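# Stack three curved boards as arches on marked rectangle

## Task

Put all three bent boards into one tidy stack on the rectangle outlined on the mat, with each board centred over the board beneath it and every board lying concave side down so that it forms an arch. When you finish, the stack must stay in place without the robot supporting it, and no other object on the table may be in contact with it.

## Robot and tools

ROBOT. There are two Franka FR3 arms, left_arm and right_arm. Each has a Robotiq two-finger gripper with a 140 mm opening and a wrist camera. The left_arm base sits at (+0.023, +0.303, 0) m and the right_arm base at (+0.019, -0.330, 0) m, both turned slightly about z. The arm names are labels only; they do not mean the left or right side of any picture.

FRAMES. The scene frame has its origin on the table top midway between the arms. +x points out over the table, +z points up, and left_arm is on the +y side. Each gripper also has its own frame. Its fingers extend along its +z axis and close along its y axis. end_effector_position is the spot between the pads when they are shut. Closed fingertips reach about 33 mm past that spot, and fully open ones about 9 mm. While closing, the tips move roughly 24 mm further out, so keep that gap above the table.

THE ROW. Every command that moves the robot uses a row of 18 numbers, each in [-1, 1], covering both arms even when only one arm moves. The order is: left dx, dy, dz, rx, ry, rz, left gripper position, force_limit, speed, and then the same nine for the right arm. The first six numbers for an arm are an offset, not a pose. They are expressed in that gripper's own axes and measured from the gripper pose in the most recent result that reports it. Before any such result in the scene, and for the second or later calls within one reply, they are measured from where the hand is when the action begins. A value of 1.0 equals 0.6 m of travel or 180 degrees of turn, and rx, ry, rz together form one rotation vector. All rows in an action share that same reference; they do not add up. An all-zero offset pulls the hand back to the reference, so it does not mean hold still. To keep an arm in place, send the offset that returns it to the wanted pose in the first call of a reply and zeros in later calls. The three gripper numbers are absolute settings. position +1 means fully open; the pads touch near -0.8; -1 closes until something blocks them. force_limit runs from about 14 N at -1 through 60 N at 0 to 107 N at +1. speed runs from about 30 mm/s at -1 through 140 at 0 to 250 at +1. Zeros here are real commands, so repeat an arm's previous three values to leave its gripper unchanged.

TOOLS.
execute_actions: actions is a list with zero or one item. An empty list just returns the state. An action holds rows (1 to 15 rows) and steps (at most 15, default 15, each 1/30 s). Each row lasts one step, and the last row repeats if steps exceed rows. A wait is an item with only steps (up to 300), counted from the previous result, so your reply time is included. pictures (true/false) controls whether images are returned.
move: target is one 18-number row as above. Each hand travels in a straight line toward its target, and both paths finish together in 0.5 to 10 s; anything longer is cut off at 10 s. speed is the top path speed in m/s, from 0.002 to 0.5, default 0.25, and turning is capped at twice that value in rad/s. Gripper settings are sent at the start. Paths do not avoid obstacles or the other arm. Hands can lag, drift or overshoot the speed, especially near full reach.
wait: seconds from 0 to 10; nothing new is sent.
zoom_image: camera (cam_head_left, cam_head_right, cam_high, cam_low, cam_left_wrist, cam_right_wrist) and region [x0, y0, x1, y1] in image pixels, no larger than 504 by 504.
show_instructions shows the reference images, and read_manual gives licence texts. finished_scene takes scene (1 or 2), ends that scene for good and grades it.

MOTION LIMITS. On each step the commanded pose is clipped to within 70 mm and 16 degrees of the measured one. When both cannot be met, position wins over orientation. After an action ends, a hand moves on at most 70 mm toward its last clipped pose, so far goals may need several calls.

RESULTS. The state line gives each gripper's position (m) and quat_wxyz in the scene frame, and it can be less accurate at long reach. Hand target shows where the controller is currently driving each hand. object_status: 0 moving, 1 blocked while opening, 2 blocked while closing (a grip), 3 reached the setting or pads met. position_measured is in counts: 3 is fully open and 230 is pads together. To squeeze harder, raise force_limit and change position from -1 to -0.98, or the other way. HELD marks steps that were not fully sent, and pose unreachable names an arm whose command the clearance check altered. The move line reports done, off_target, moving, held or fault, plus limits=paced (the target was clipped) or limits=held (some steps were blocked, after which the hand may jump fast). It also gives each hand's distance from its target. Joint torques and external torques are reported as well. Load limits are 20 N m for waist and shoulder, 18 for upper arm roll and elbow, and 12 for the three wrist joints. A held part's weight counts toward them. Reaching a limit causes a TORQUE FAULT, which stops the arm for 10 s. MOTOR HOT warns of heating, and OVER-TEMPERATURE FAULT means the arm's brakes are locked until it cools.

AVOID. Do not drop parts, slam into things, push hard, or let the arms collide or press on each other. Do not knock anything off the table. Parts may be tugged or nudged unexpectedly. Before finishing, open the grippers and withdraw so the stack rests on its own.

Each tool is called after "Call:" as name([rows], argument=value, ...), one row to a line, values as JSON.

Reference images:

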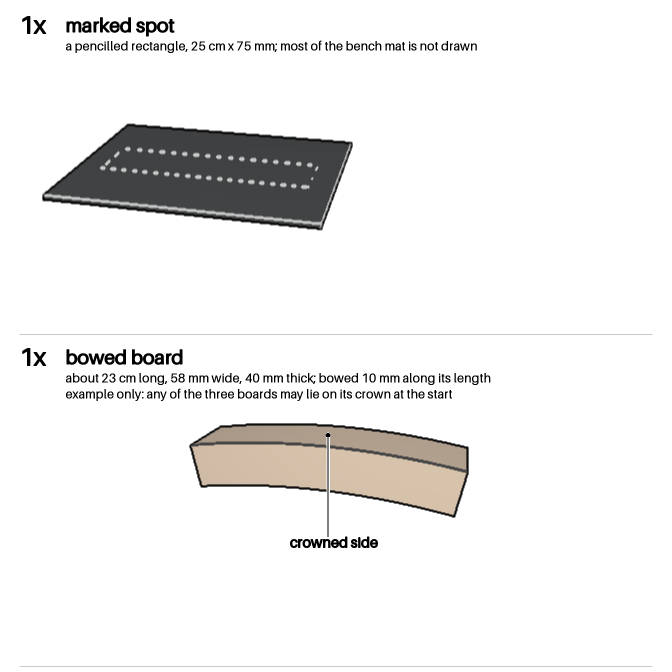

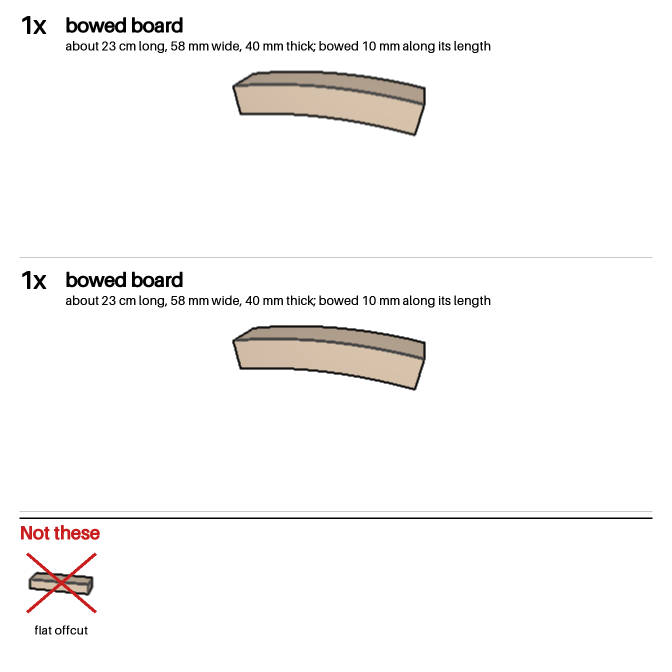

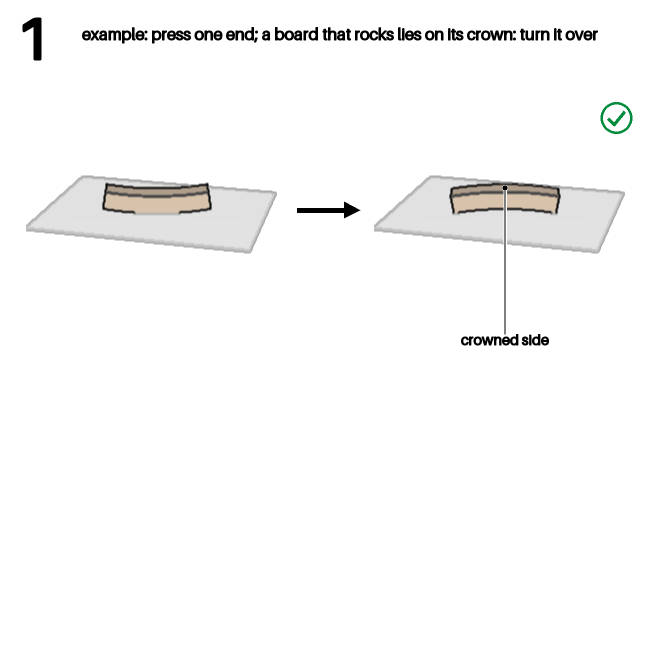

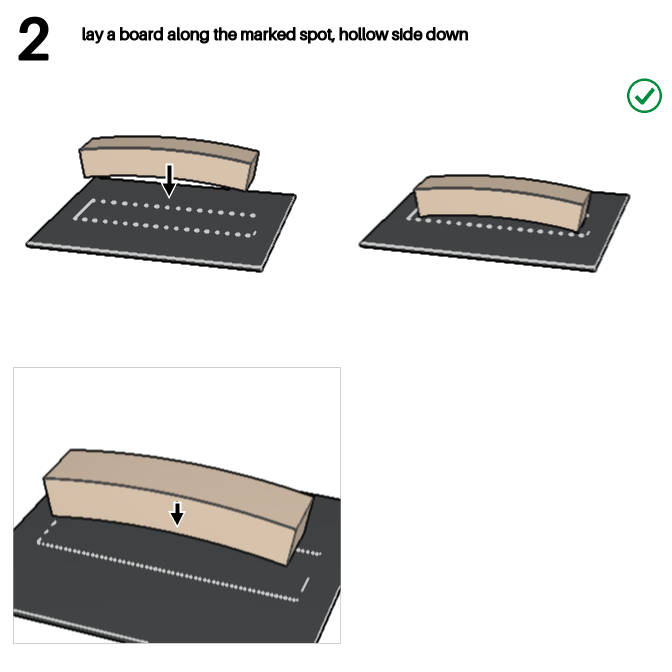

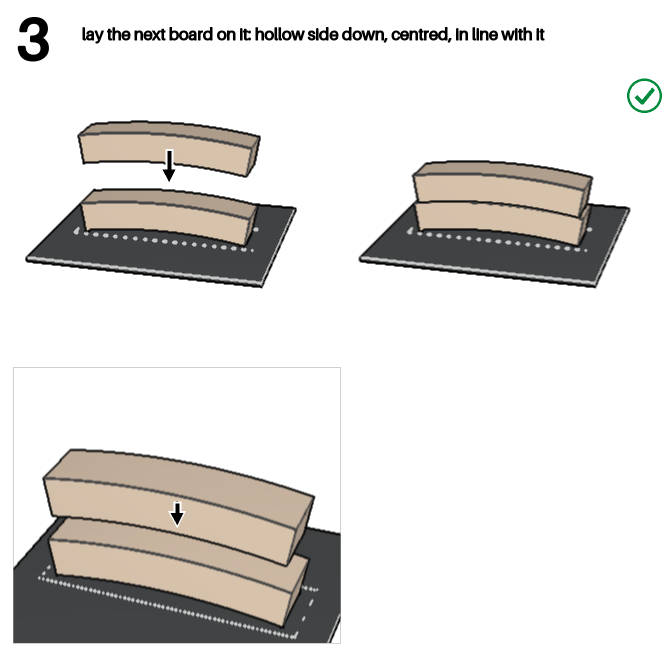

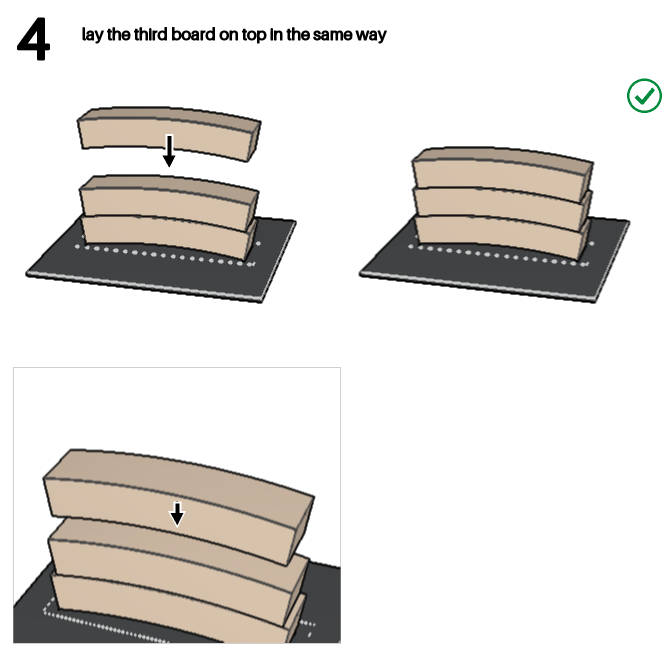

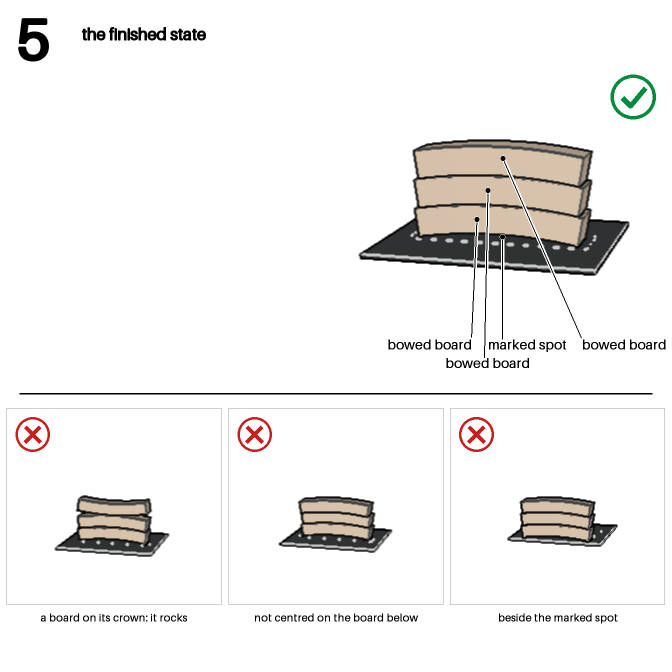

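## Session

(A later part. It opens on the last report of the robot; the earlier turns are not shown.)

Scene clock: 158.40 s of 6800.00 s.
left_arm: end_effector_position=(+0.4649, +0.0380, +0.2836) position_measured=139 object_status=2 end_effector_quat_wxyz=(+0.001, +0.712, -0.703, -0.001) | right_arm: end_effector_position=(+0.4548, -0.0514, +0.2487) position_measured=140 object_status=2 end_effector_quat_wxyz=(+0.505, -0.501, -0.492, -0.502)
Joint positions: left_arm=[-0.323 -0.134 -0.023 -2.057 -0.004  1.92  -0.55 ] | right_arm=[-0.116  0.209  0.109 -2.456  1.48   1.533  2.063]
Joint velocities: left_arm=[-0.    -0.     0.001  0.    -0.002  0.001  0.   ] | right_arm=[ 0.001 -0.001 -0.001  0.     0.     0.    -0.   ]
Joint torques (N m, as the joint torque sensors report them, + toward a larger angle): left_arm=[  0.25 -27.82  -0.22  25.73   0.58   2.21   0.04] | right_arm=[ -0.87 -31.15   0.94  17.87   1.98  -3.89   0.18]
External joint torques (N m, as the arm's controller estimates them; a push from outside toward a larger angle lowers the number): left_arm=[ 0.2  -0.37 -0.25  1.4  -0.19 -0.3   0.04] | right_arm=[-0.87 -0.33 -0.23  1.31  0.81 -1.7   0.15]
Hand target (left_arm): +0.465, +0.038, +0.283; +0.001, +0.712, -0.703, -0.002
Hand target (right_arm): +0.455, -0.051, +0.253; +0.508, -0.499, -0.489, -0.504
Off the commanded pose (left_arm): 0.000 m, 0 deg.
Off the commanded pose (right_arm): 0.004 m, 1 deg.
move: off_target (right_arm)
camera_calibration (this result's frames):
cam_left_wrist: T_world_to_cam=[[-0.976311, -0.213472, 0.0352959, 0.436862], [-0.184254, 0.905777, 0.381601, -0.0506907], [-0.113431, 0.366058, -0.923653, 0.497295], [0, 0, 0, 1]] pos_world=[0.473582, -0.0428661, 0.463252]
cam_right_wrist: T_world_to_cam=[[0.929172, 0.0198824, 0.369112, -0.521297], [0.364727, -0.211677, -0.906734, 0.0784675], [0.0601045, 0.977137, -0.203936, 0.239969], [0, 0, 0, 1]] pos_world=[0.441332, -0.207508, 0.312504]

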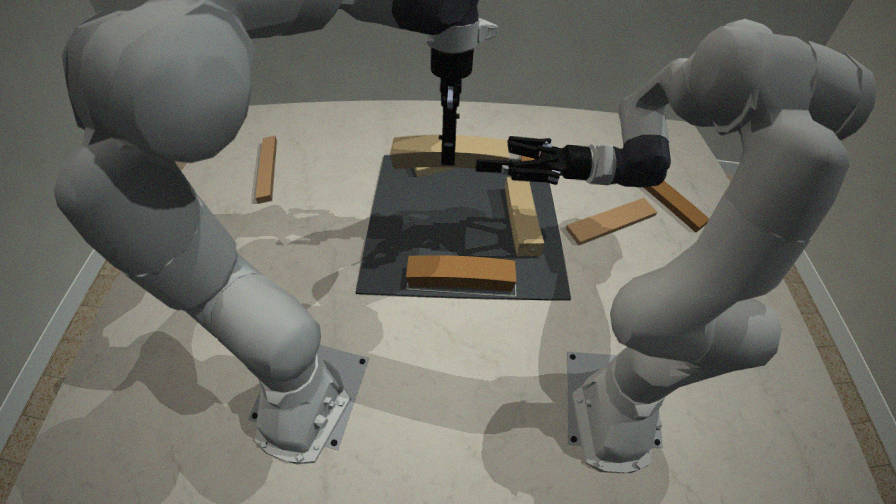

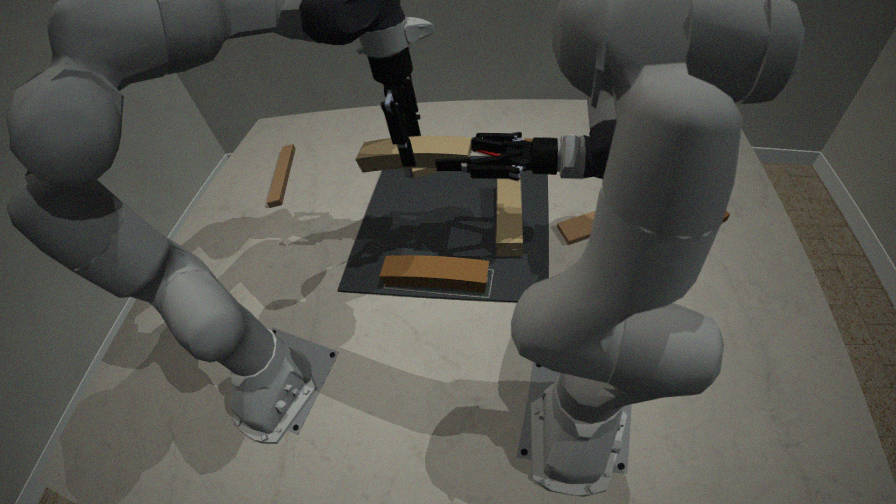

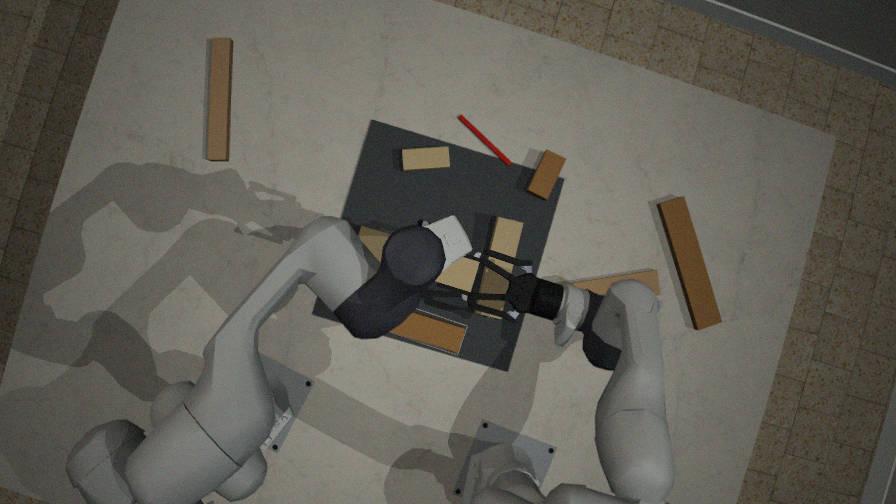

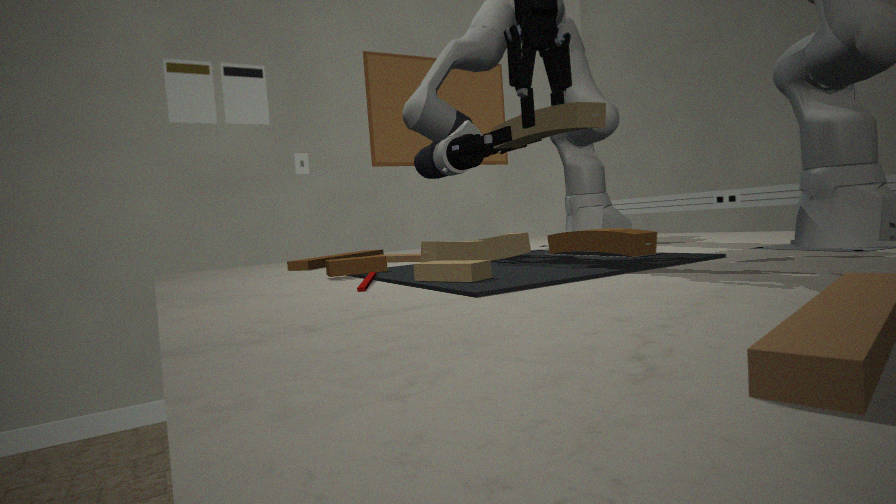

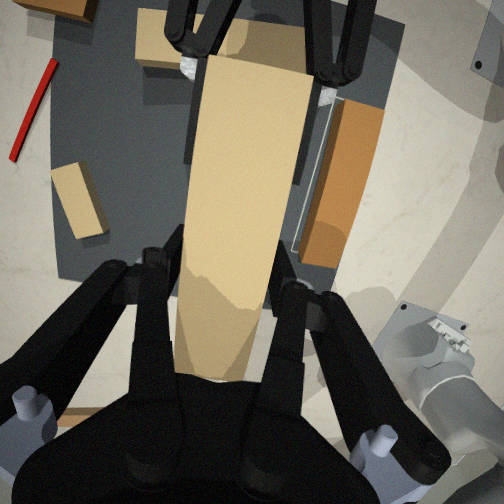

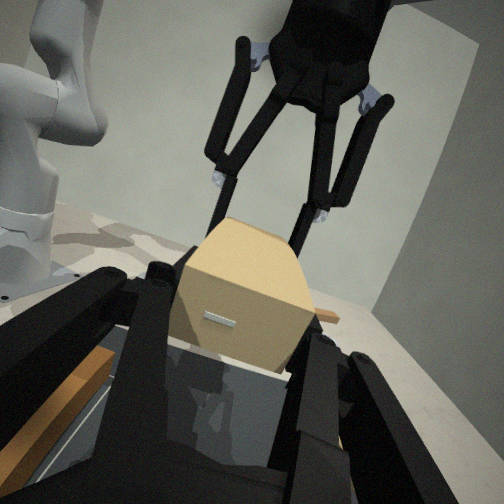

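Call:
execute_actions([
  {"rows":[[0,0,-0.004,0,0,0,-1,0,-0.3,0,0,0,0,0,0,0.6,0,0]]},
], pictures=false)

Call:
move(target=[0,0,-0.004,0.002,0.001,0,-1,0,-0.3,0,0,-0.2,0,0,0,0.6,0,0])

Call:
move(target=[0.062,0.243,0.265,0.005,0.004,0.004,-1,0,-0.3,0,0,-0.35,0,0,0,0.6,0,0])

Call:
zoom_image(camera="cam_head_left", region=[380,210,540,310])

Call:
zoom_image(camera="cam_low", region=[520,160,700,270])

Scene clock: 170.93 s of 6800.00 s.
left_arm: end_effector_position=(+0.4638, +0.0386, +0.2829) position_measured=139 object_status=2 end_effector_quat_wxyz=(+0.002, +0.712, -0.703, -0.003) | right_arm: end_effector_position=(+0.4548, -0.0514, +0.2486) position_measured=53 object_status=0 end_effector_quat_wxyz=(+0.505, -0.501, -0.492, -0.502)
Joint positions: left_arm=[-0.323 -0.133 -0.023 -2.056 -0.005  1.916 -0.55 ] | right_arm=[-0.116  0.209  0.109 -2.456  1.479  1.533  2.062]
Joint velocities: left_arm=[ 0.     0.     0.    -0.    -0.001 -0.001  0.002] | right_arm=[-0.001  0.     0.    -0.    -0.001  0.    -0.002]
Joint torques (N m, as the joint torque sensors report them, + toward a larger angle): left_arm=[  0.26 -29.22   0.05  28.56   0.69   2.08   0.14] | right_arm=[ -0.59 -30.63   0.62  17.51   1.12  -2.3    0.01]
External joint torques (N m, as the arm's controller estimates them; a push from outside toward a larger angle lowers the number): left_arm=[ 0.22 -1.68  0.04  4.16 -0.07 -0.42  0.14] | right_arm=[-0.51  0.19 -0.47  0.98 -0.03 -0.14 -0.02]
Hand target (left_arm): +0.465, +0.038, +0.286; +0.001, +0.712, -0.703, -0.001
Hand target (right_arm): +0.455, -0.051, +0.249; +0.505, -0.501, -0.492, -0.502
Off the commanded pose (left_arm): 0.003 m, 0 deg.
Off the commanded pose (right_arm): 0.000 m, 0 deg.
Steps of this call (steps 1 to 90: nothing new was sent; then 9.03 s passed at rest; steps 91 to 105: all 15 steps of this action). Readings (end_effector_position | what the end effector reports):
91: left_arm (+0.4649, +0.0380, +0.2837) | right_arm (+0.4548, -0.0514, +0.2486) | left_arm position_measured=139 object_status=2 | right_arm position_measured=140 object_status=0
92: left_arm (+0.4648, +0.0380, +0.2837) | right_arm (+0.4548, -0.0513, +0.2486) | left_arm position_measured=139 object_status=2 | right_arm position_measured=140 object_status=0
94: left_arm (+0.4645, +0.0382, +0.2834) | right_arm (+0.4548, -0.0514, +0.2486) | left_arm position_measured=139 object_status=2 | right_arm position_measured=119 object_status=0
98: left_arm (+0.4640, +0.0384, +0.2830) | right_arm (+0.4548, -0.0514, +0.2486) | left_arm position_measured=139 object_status=2 | right_arm position_measured=89 object_status=0
105: the state above

Scene clock: 172.33 s of 6800.00 s.
left_arm: end_effector_position=(+0.4621, +0.0396, +0.2817) position_measured=139 object_status=2 end_effector_quat_wxyz=(+0.002, +0.712, -0.703, -0.005) | right_arm: end_effector_position=(+0.4562, -0.1702, +0.2474) position_measured=53 object_status=3 end_effector_quat_wxyz=(+0.503, -0.502, -0.491, -0.504)
Joint positions: left_arm=[-0.323 -0.136 -0.023 -2.062 -0.005  1.915 -0.55 ] | right_arm=[-0.273  0.273 -0.018 -2.358  1.25   1.373  2.062]
Joint velocities: left_arm=[ 0.001 -0.    -0.     0.001 -0.002 -0.001  0.001] | right_arm=[-0.    -0.    -0.002 -0.    -0.003 -0.01   0.001]
Joint torques (N m, as the joint torque sensors report them, + toward a larger angle): left_arm=[  0.07 -30.49  -0.02  27.1    0.76   2.73   0.09] | right_arm=[ -0.43 -31.72   0.19  19.73   0.69  -2.6    0.06]
External joint torques (N m, as the arm's controller estimates them; a push from outside toward a larger angle lowers the number): left_arm=[ 0.03 -3.02 -0.04  2.72  0.    0.23  0.09] | right_arm=[-0.3   1.35 -0.35  3.46 -0.74 -0.44  0.03]
Hand target (left_arm): +0.464, +0.039, +0.285; +0.000, +0.712, -0.703, -0.000
Hand target (right_arm): +0.455, -0.170, +0.248; +0.505, -0.500, -0.491, -0.503
Off the commanded pose (left_arm): 0.004 m, 1 deg.
Off the commanded pose (right_arm): 0.002 m, 0 deg.
move: off_target (left_arm)
camera_calibration (this result's frames):
cam_left_wrist: T_world_to_cam=[[-0.976043, -0.213672, 0.0410491, 0.432783], [-0.181727, 0.90432, 0.38624, -0.0543569], [-0.11965, 0.369527, -0.921485, 0.496839], [0, 0, 0, 1]] pos_world=[0.471983, -0.0419657, 0.461059]
cam_right_wrist: T_world_to_cam=[[0.928129, 0.0143187, 0.371984, -0.52088], [0.366341, -0.212615, -0.905864, 0.0505647], [0.0661185, 0.977031, -0.20258, 0.352662], [0, 0, 0, 1]] pos_world=[0.441602, -0.326352, 0.311006]

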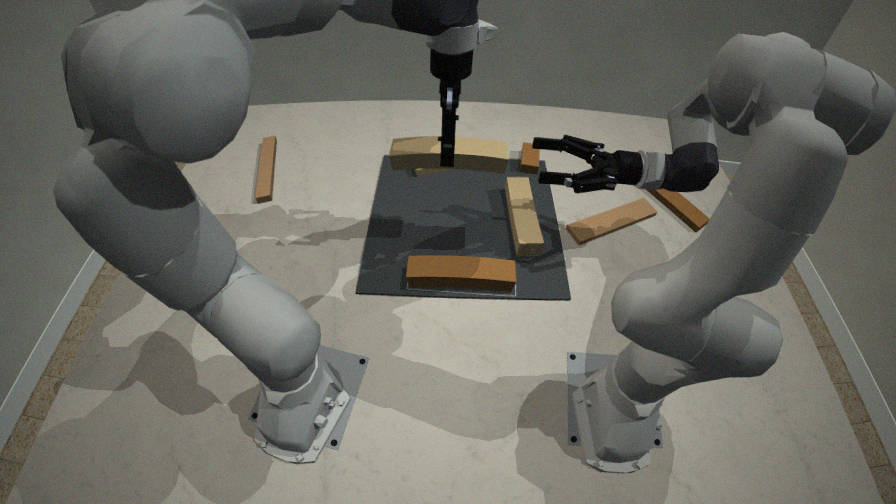

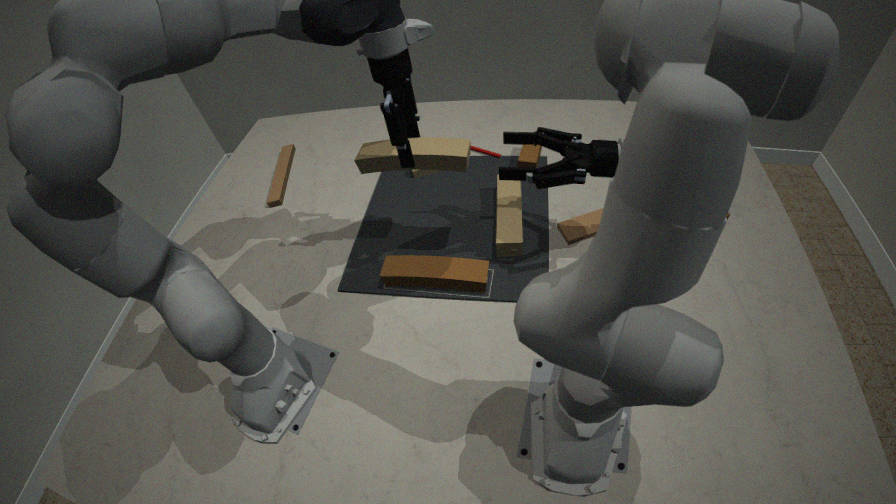

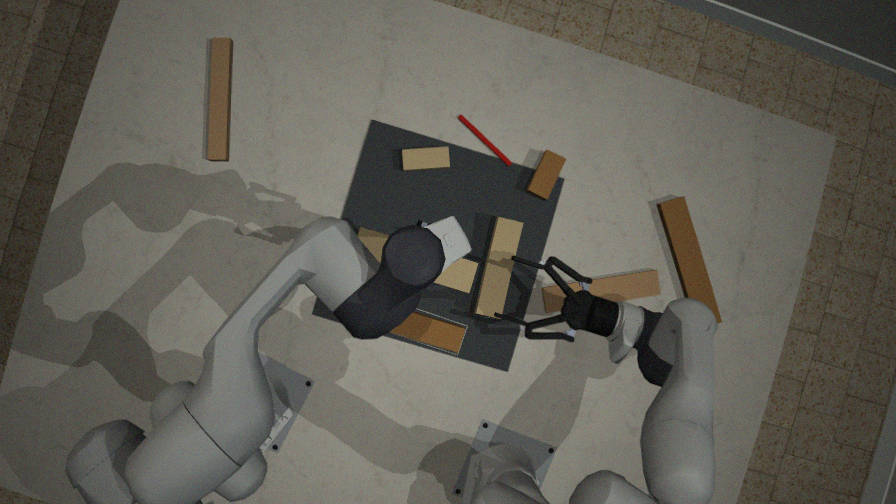

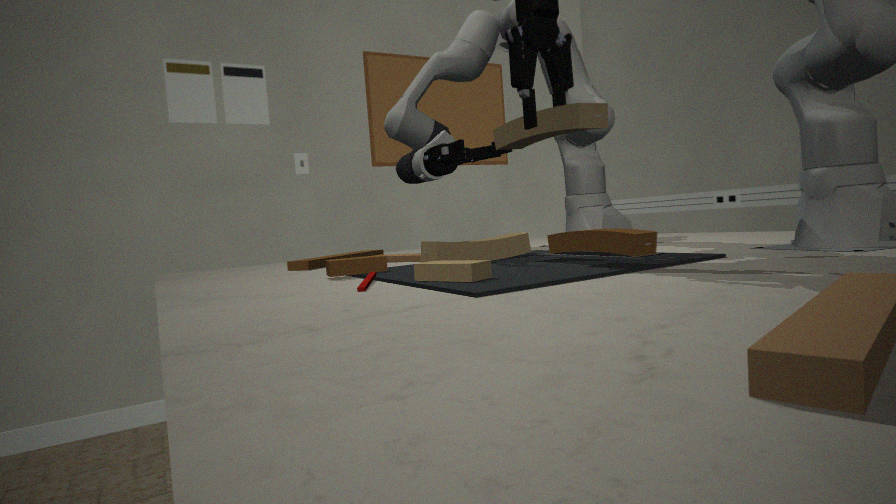

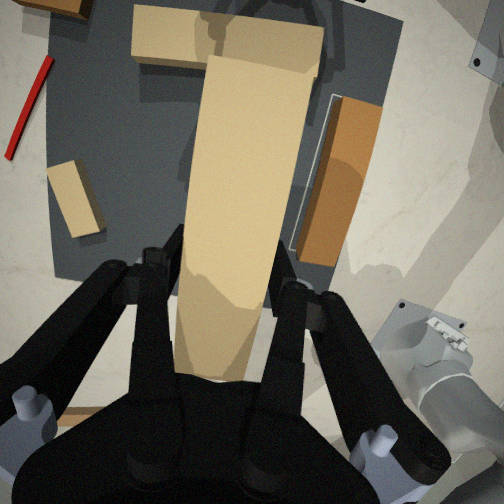

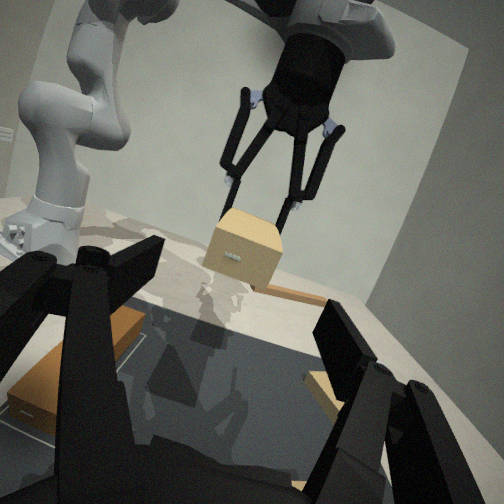

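Scene clock: 174.00 s of 6800.00 s.
left_arm: end_effector_position=(+0.3140, +0.0060, +0.1207) position_measured=139 object_status=2 end_effector_quat_wxyz=(+0.000, +0.704, -0.710, -0.002) | right_arm: end_effector_position=(+0.4574, -0.3809, +0.2460) position_measured=53 object_status=3 end_effector_quat_wxyz=(+0.499, -0.500, -0.490, -0.510)
Joint positions: left_arm=[-0.414 -0.248 -0.193 -2.621 -0.068  2.373 -0.735] | right_arm=[-0.534  0.538 -0.15  -1.928  0.998  1.069  2.078]
Joint velocities: left_arm=[ 0.001 -0.001 -0.001 -0.001 -0.     0.01  -0.025] | right_arm=[ 0.001  0.002 -0.001 -0.    -0.    -0.007  0.003]
Joint torques (N m, as the joint torque sensors report them, + toward a larger angle): left_arm=[  1.59 -21.55   0.07  23.67   0.43   3.19  -0.2 ] | right_arm=[  0.39 -40.23  -0.18  20.86   1.13  -2.65   0.33]
External joint torques (N m, as the arm's controller estimates them; a push from outside toward a larger angle lowers the number): left_arm=[ 1.56 -1.38 -0.95  2.38 -0.15  0.69 -0.2 ] | right_arm=[ 0.45  1.67  0.51  3.32 -0.78 -0.51  0.3 ]
Hand target (left_arm): +0.317, +0.004, +0.123; -0.000, +0.709, -0.706, +0.004
Hand target (right_arm): +0.457, -0.380, +0.246; +0.503, -0.499, -0.490, -0.508
Off the commanded pose (left_arm): 0.006 m, 1 deg.
Off the commanded pose (right_arm): 0.004 m, 1 deg.
move: off_target (left_arm, right_arm)
camera_calibration (this result's frames):
cam_left_wrist: T_world_to_cam=[[-0.980871, -0.191562, 0.0345725, 0.289846], [-0.164066, 0.909159, 0.382769, 0.00615627], [-0.104756, 0.369775, -0.923197, 0.338674], [0, 0, 0, 1]] pos_world=[0.320789, -0.0753065, 0.300286]
cam_right_wrist: T_world_to_cam=[[0.924089, 0.00469583, 0.382149, -0.522831], [0.374295, -0.21316, -0.902478, -0.000621818], [0.0772209, 0.977006, -0.198736, 0.552043], [0, 0, 0, 1]] pos_world=[0.440746, -0.537027, 0.308949]

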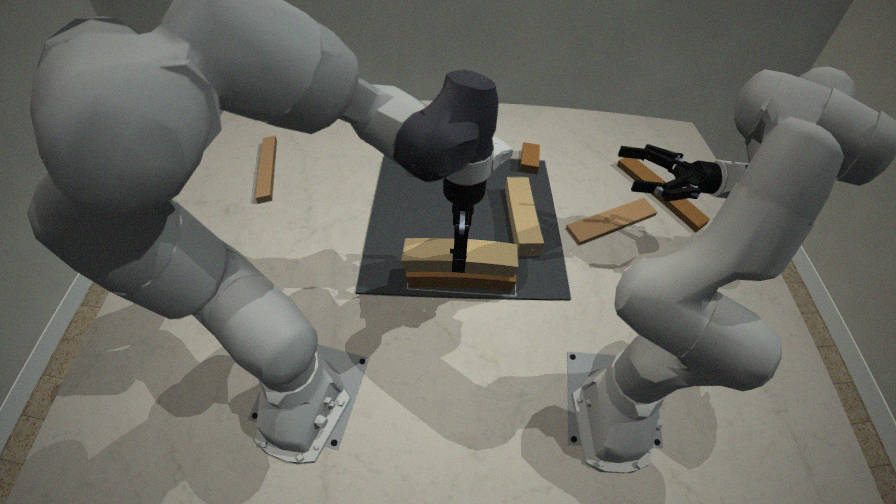

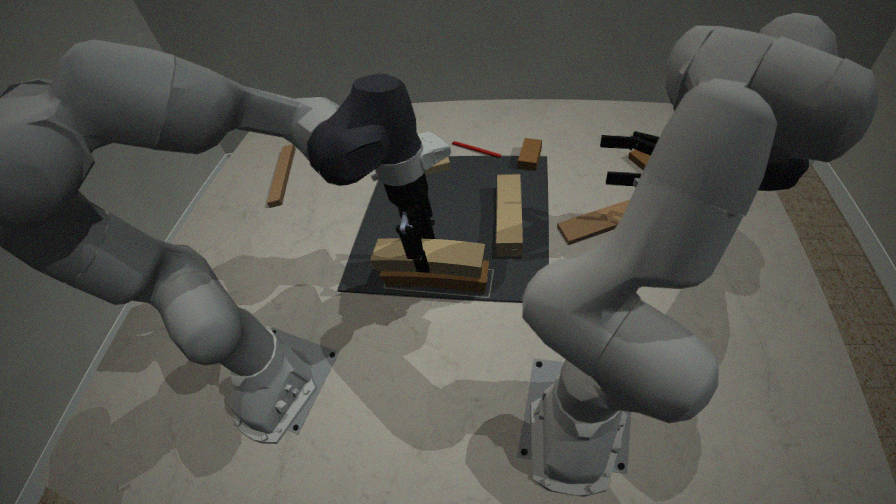

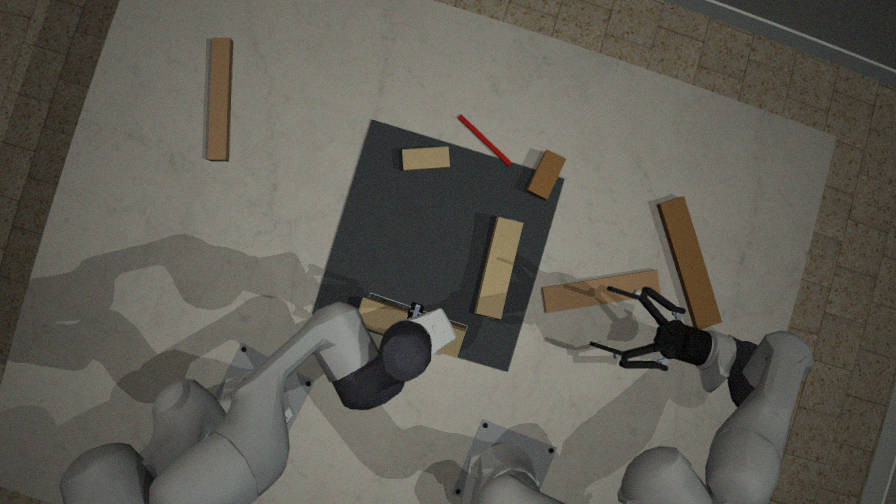

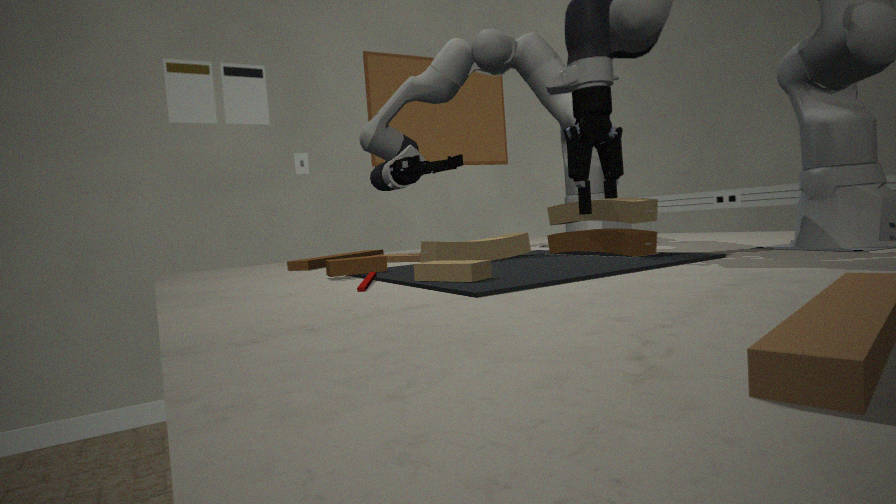

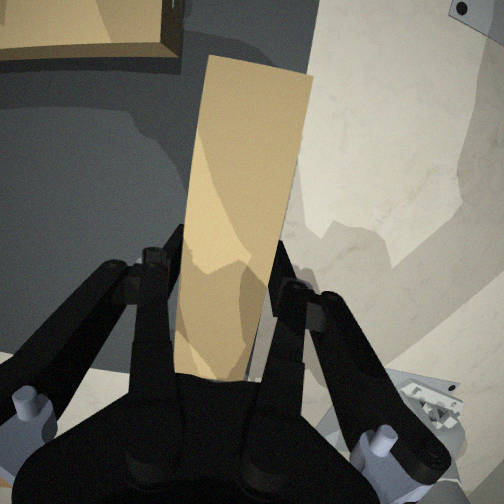

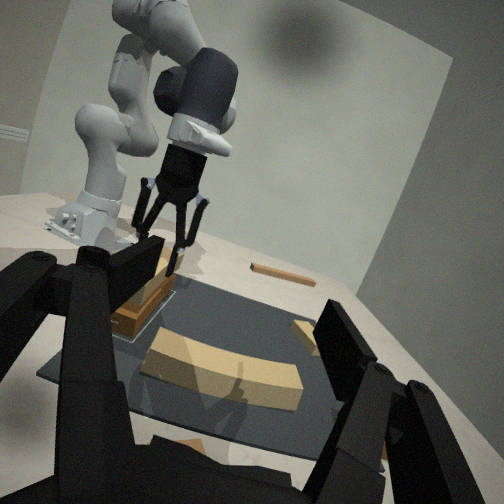

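Region (380, 210, 540, 310) of cam_head_left's 896x504 image, scaled by 3.150, with more detail than that image has; it fills the top 315 rows of this view, and the rest is white.

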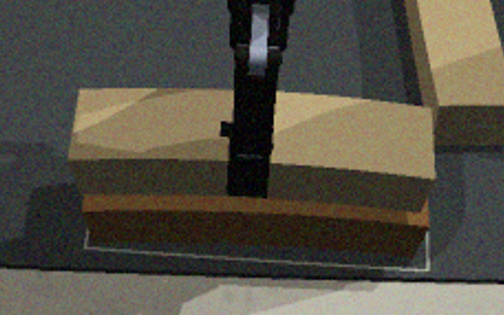

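Region (520, 160, 700, 270) of cam_low's 896x504 image, scaled by 2.800, with more detail than that image has.

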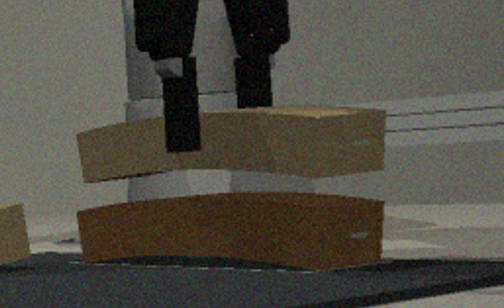

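Gap about 19 mm, level.

Call:
move(target=[0.013,-0.006,0.031,0.003,0.003,-0.002,-1,0,-0.3,0,0,0,0,0,0,0.6,0,0], speed=0.025)

Call:
zoom_image(camera="cam_head_left", region=[380,210,540,310])

Call:
zoom_image(camera="cam_low", region=[520,160,700,270])

Scene clock: 181.37 s of 6800.00 s.
left_arm: end_effector_position=(+0.3150, +0.0023, +0.1008) position_measured=139 object_status=2 end_effector_quat_wxyz=(+0.001, +0.705, -0.709, -0.002) | right_arm: end_effector_position=(+0.4573, -0.3808, +0.2463) position_measured=53 object_status=3 end_effector_quat_wxyz=(+0.500, -0.500, -0.490, -0.510)
Joint positions: left_arm=[-0.414 -0.194 -0.198 -2.628 -0.06   2.433 -0.75 ] | right_arm=[-0.534  0.538 -0.15  -1.928  0.998  1.067  2.079]
Joint velocities: left_arm=[ 0.001  0.002  0.002 -0.001  0.005  0.012 -0.014] | right_arm=[-0.    -0.    -0.     0.     0.001 -0.    -0.001]
Joint torques (N m, as the joint torque sensors report them, + toward a larger angle): left_arm=[ -0.03 -20.88  -0.36  22.38   0.71   4.02   0.01] | right_arm=[ -0.25 -41.58  -1.19  19.33   1.87  -2.02   0.  ]
External joint torques (N m, as the arm's controller estimates them; a push from outside toward a larger angle lowers the number): left_arm=[-0.09  0.56 -1.21  1.72  0.17  1.5   0.01] | right_arm=[-0.33  0.44 -0.63  1.74 -0.05  0.14 -0.03]
Hand target (left_arm): +0.318, -0.001, +0.102; -0.000, +0.706, -0.708, +0.005
Hand target (right_arm): +0.457, -0.381, +0.246; +0.499, -0.500, -0.490, -0.510
Off the commanded pose (left_arm): 0.005 m, 1 deg.
Off the commanded pose (right_arm): 0.000 m, 0 deg.
After step 90, 3.30 s passed at rest.
move: off_target (left_arm)
camera_calibration (this result's frames):
cam_left_wrist: T_world_to_cam=[[-0.979898, -0.196293, 0.0356174, 0.2904], [-0.168087, 0.908509, 0.382568, 0.0185866], [-0.107454, 0.36889, -0.923241, 0.322588], [0, 0, 0, 1]] pos_world=[0.32235, -0.0788823, 0.280373]
cam_right_wrist: T_world_to_cam=[[0.924439, 0.0049578, 0.381298, -0.522632], [0.373605, -0.212017, -0.903032, 0.000599928], [0.0763647, 0.977253, -0.197849, 0.552303], [0, 0, 0, 1]] pos_world=[0.440741, -0.537022, 0.309093]

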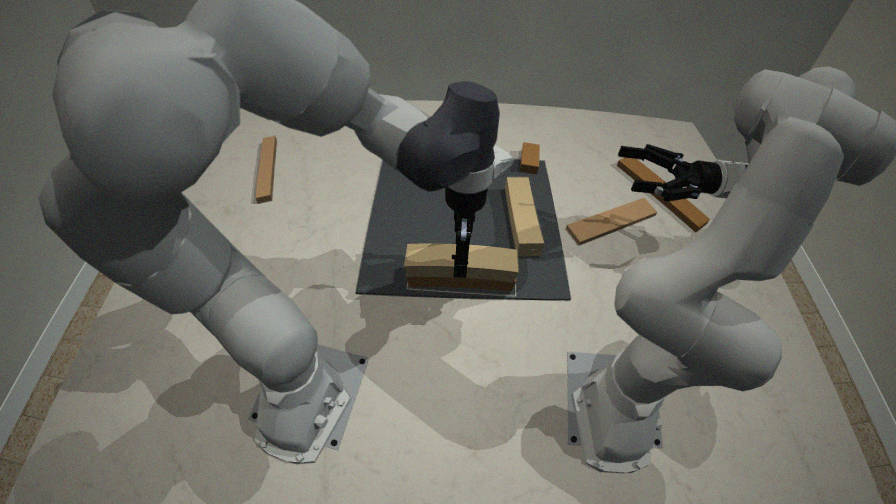

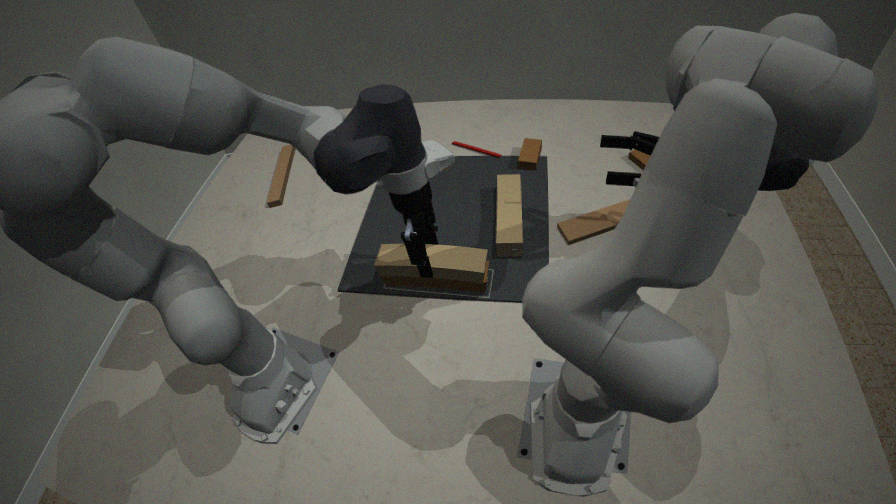

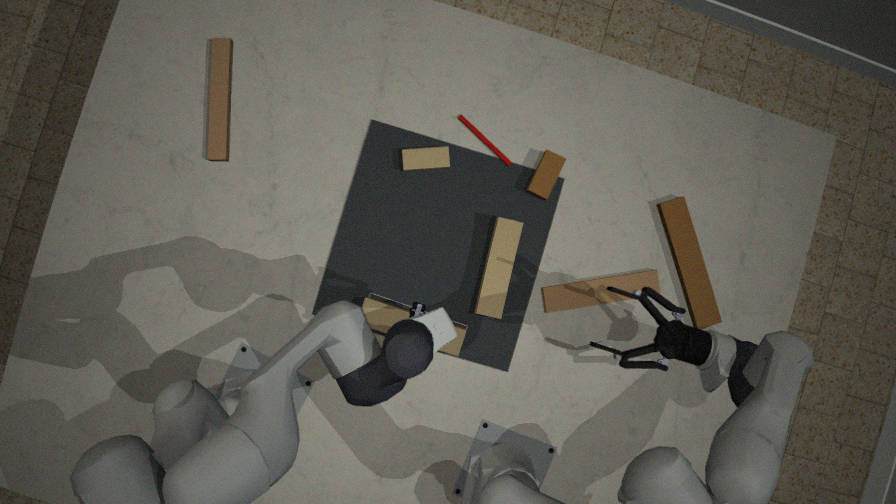

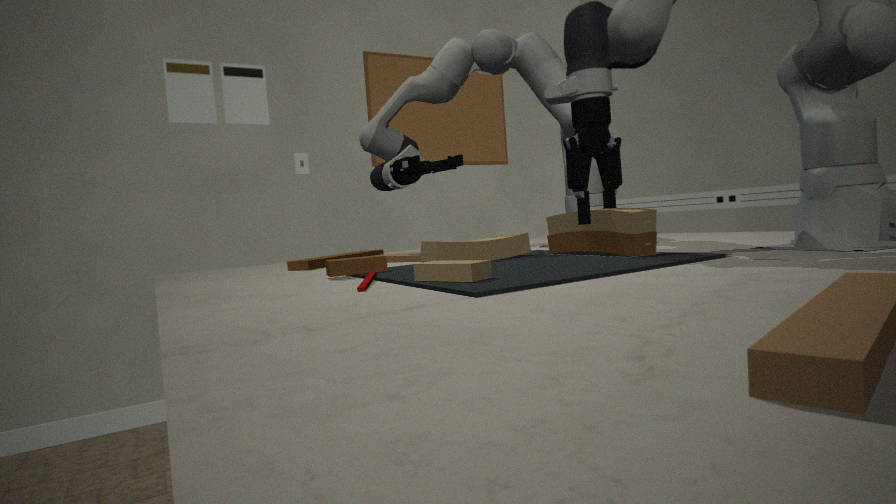

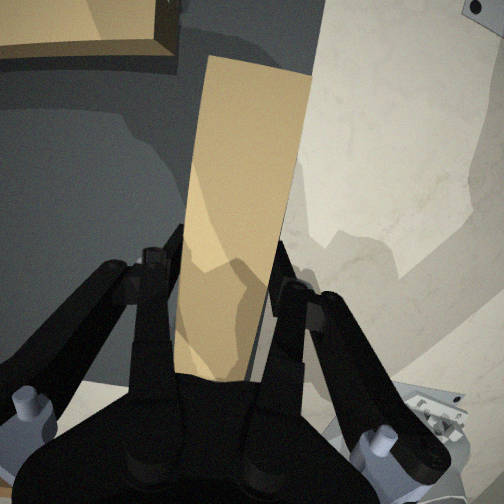

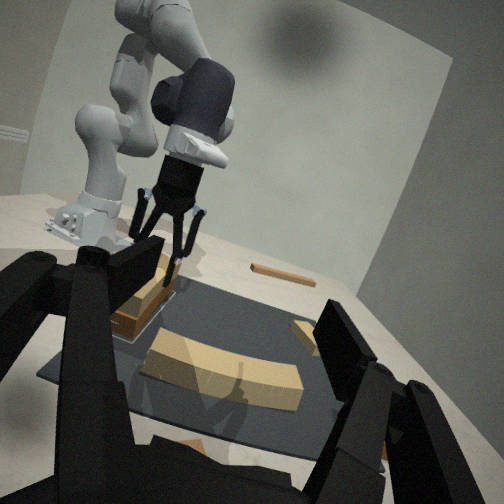

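Region (380, 210, 540, 310) of cam_head_left's 896x504 image, scaled by 3.150, with more detail than that image has; it fills the top 315 rows of this view, and the rest is white.

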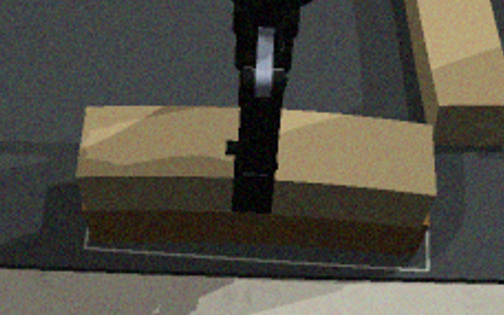

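Region (520, 160, 700, 270) of cam_low's 896x504 image, scaled by 2.800, with more detail than that image has.

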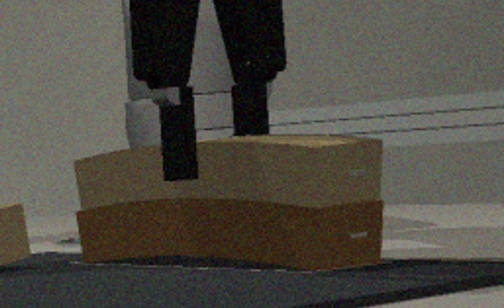

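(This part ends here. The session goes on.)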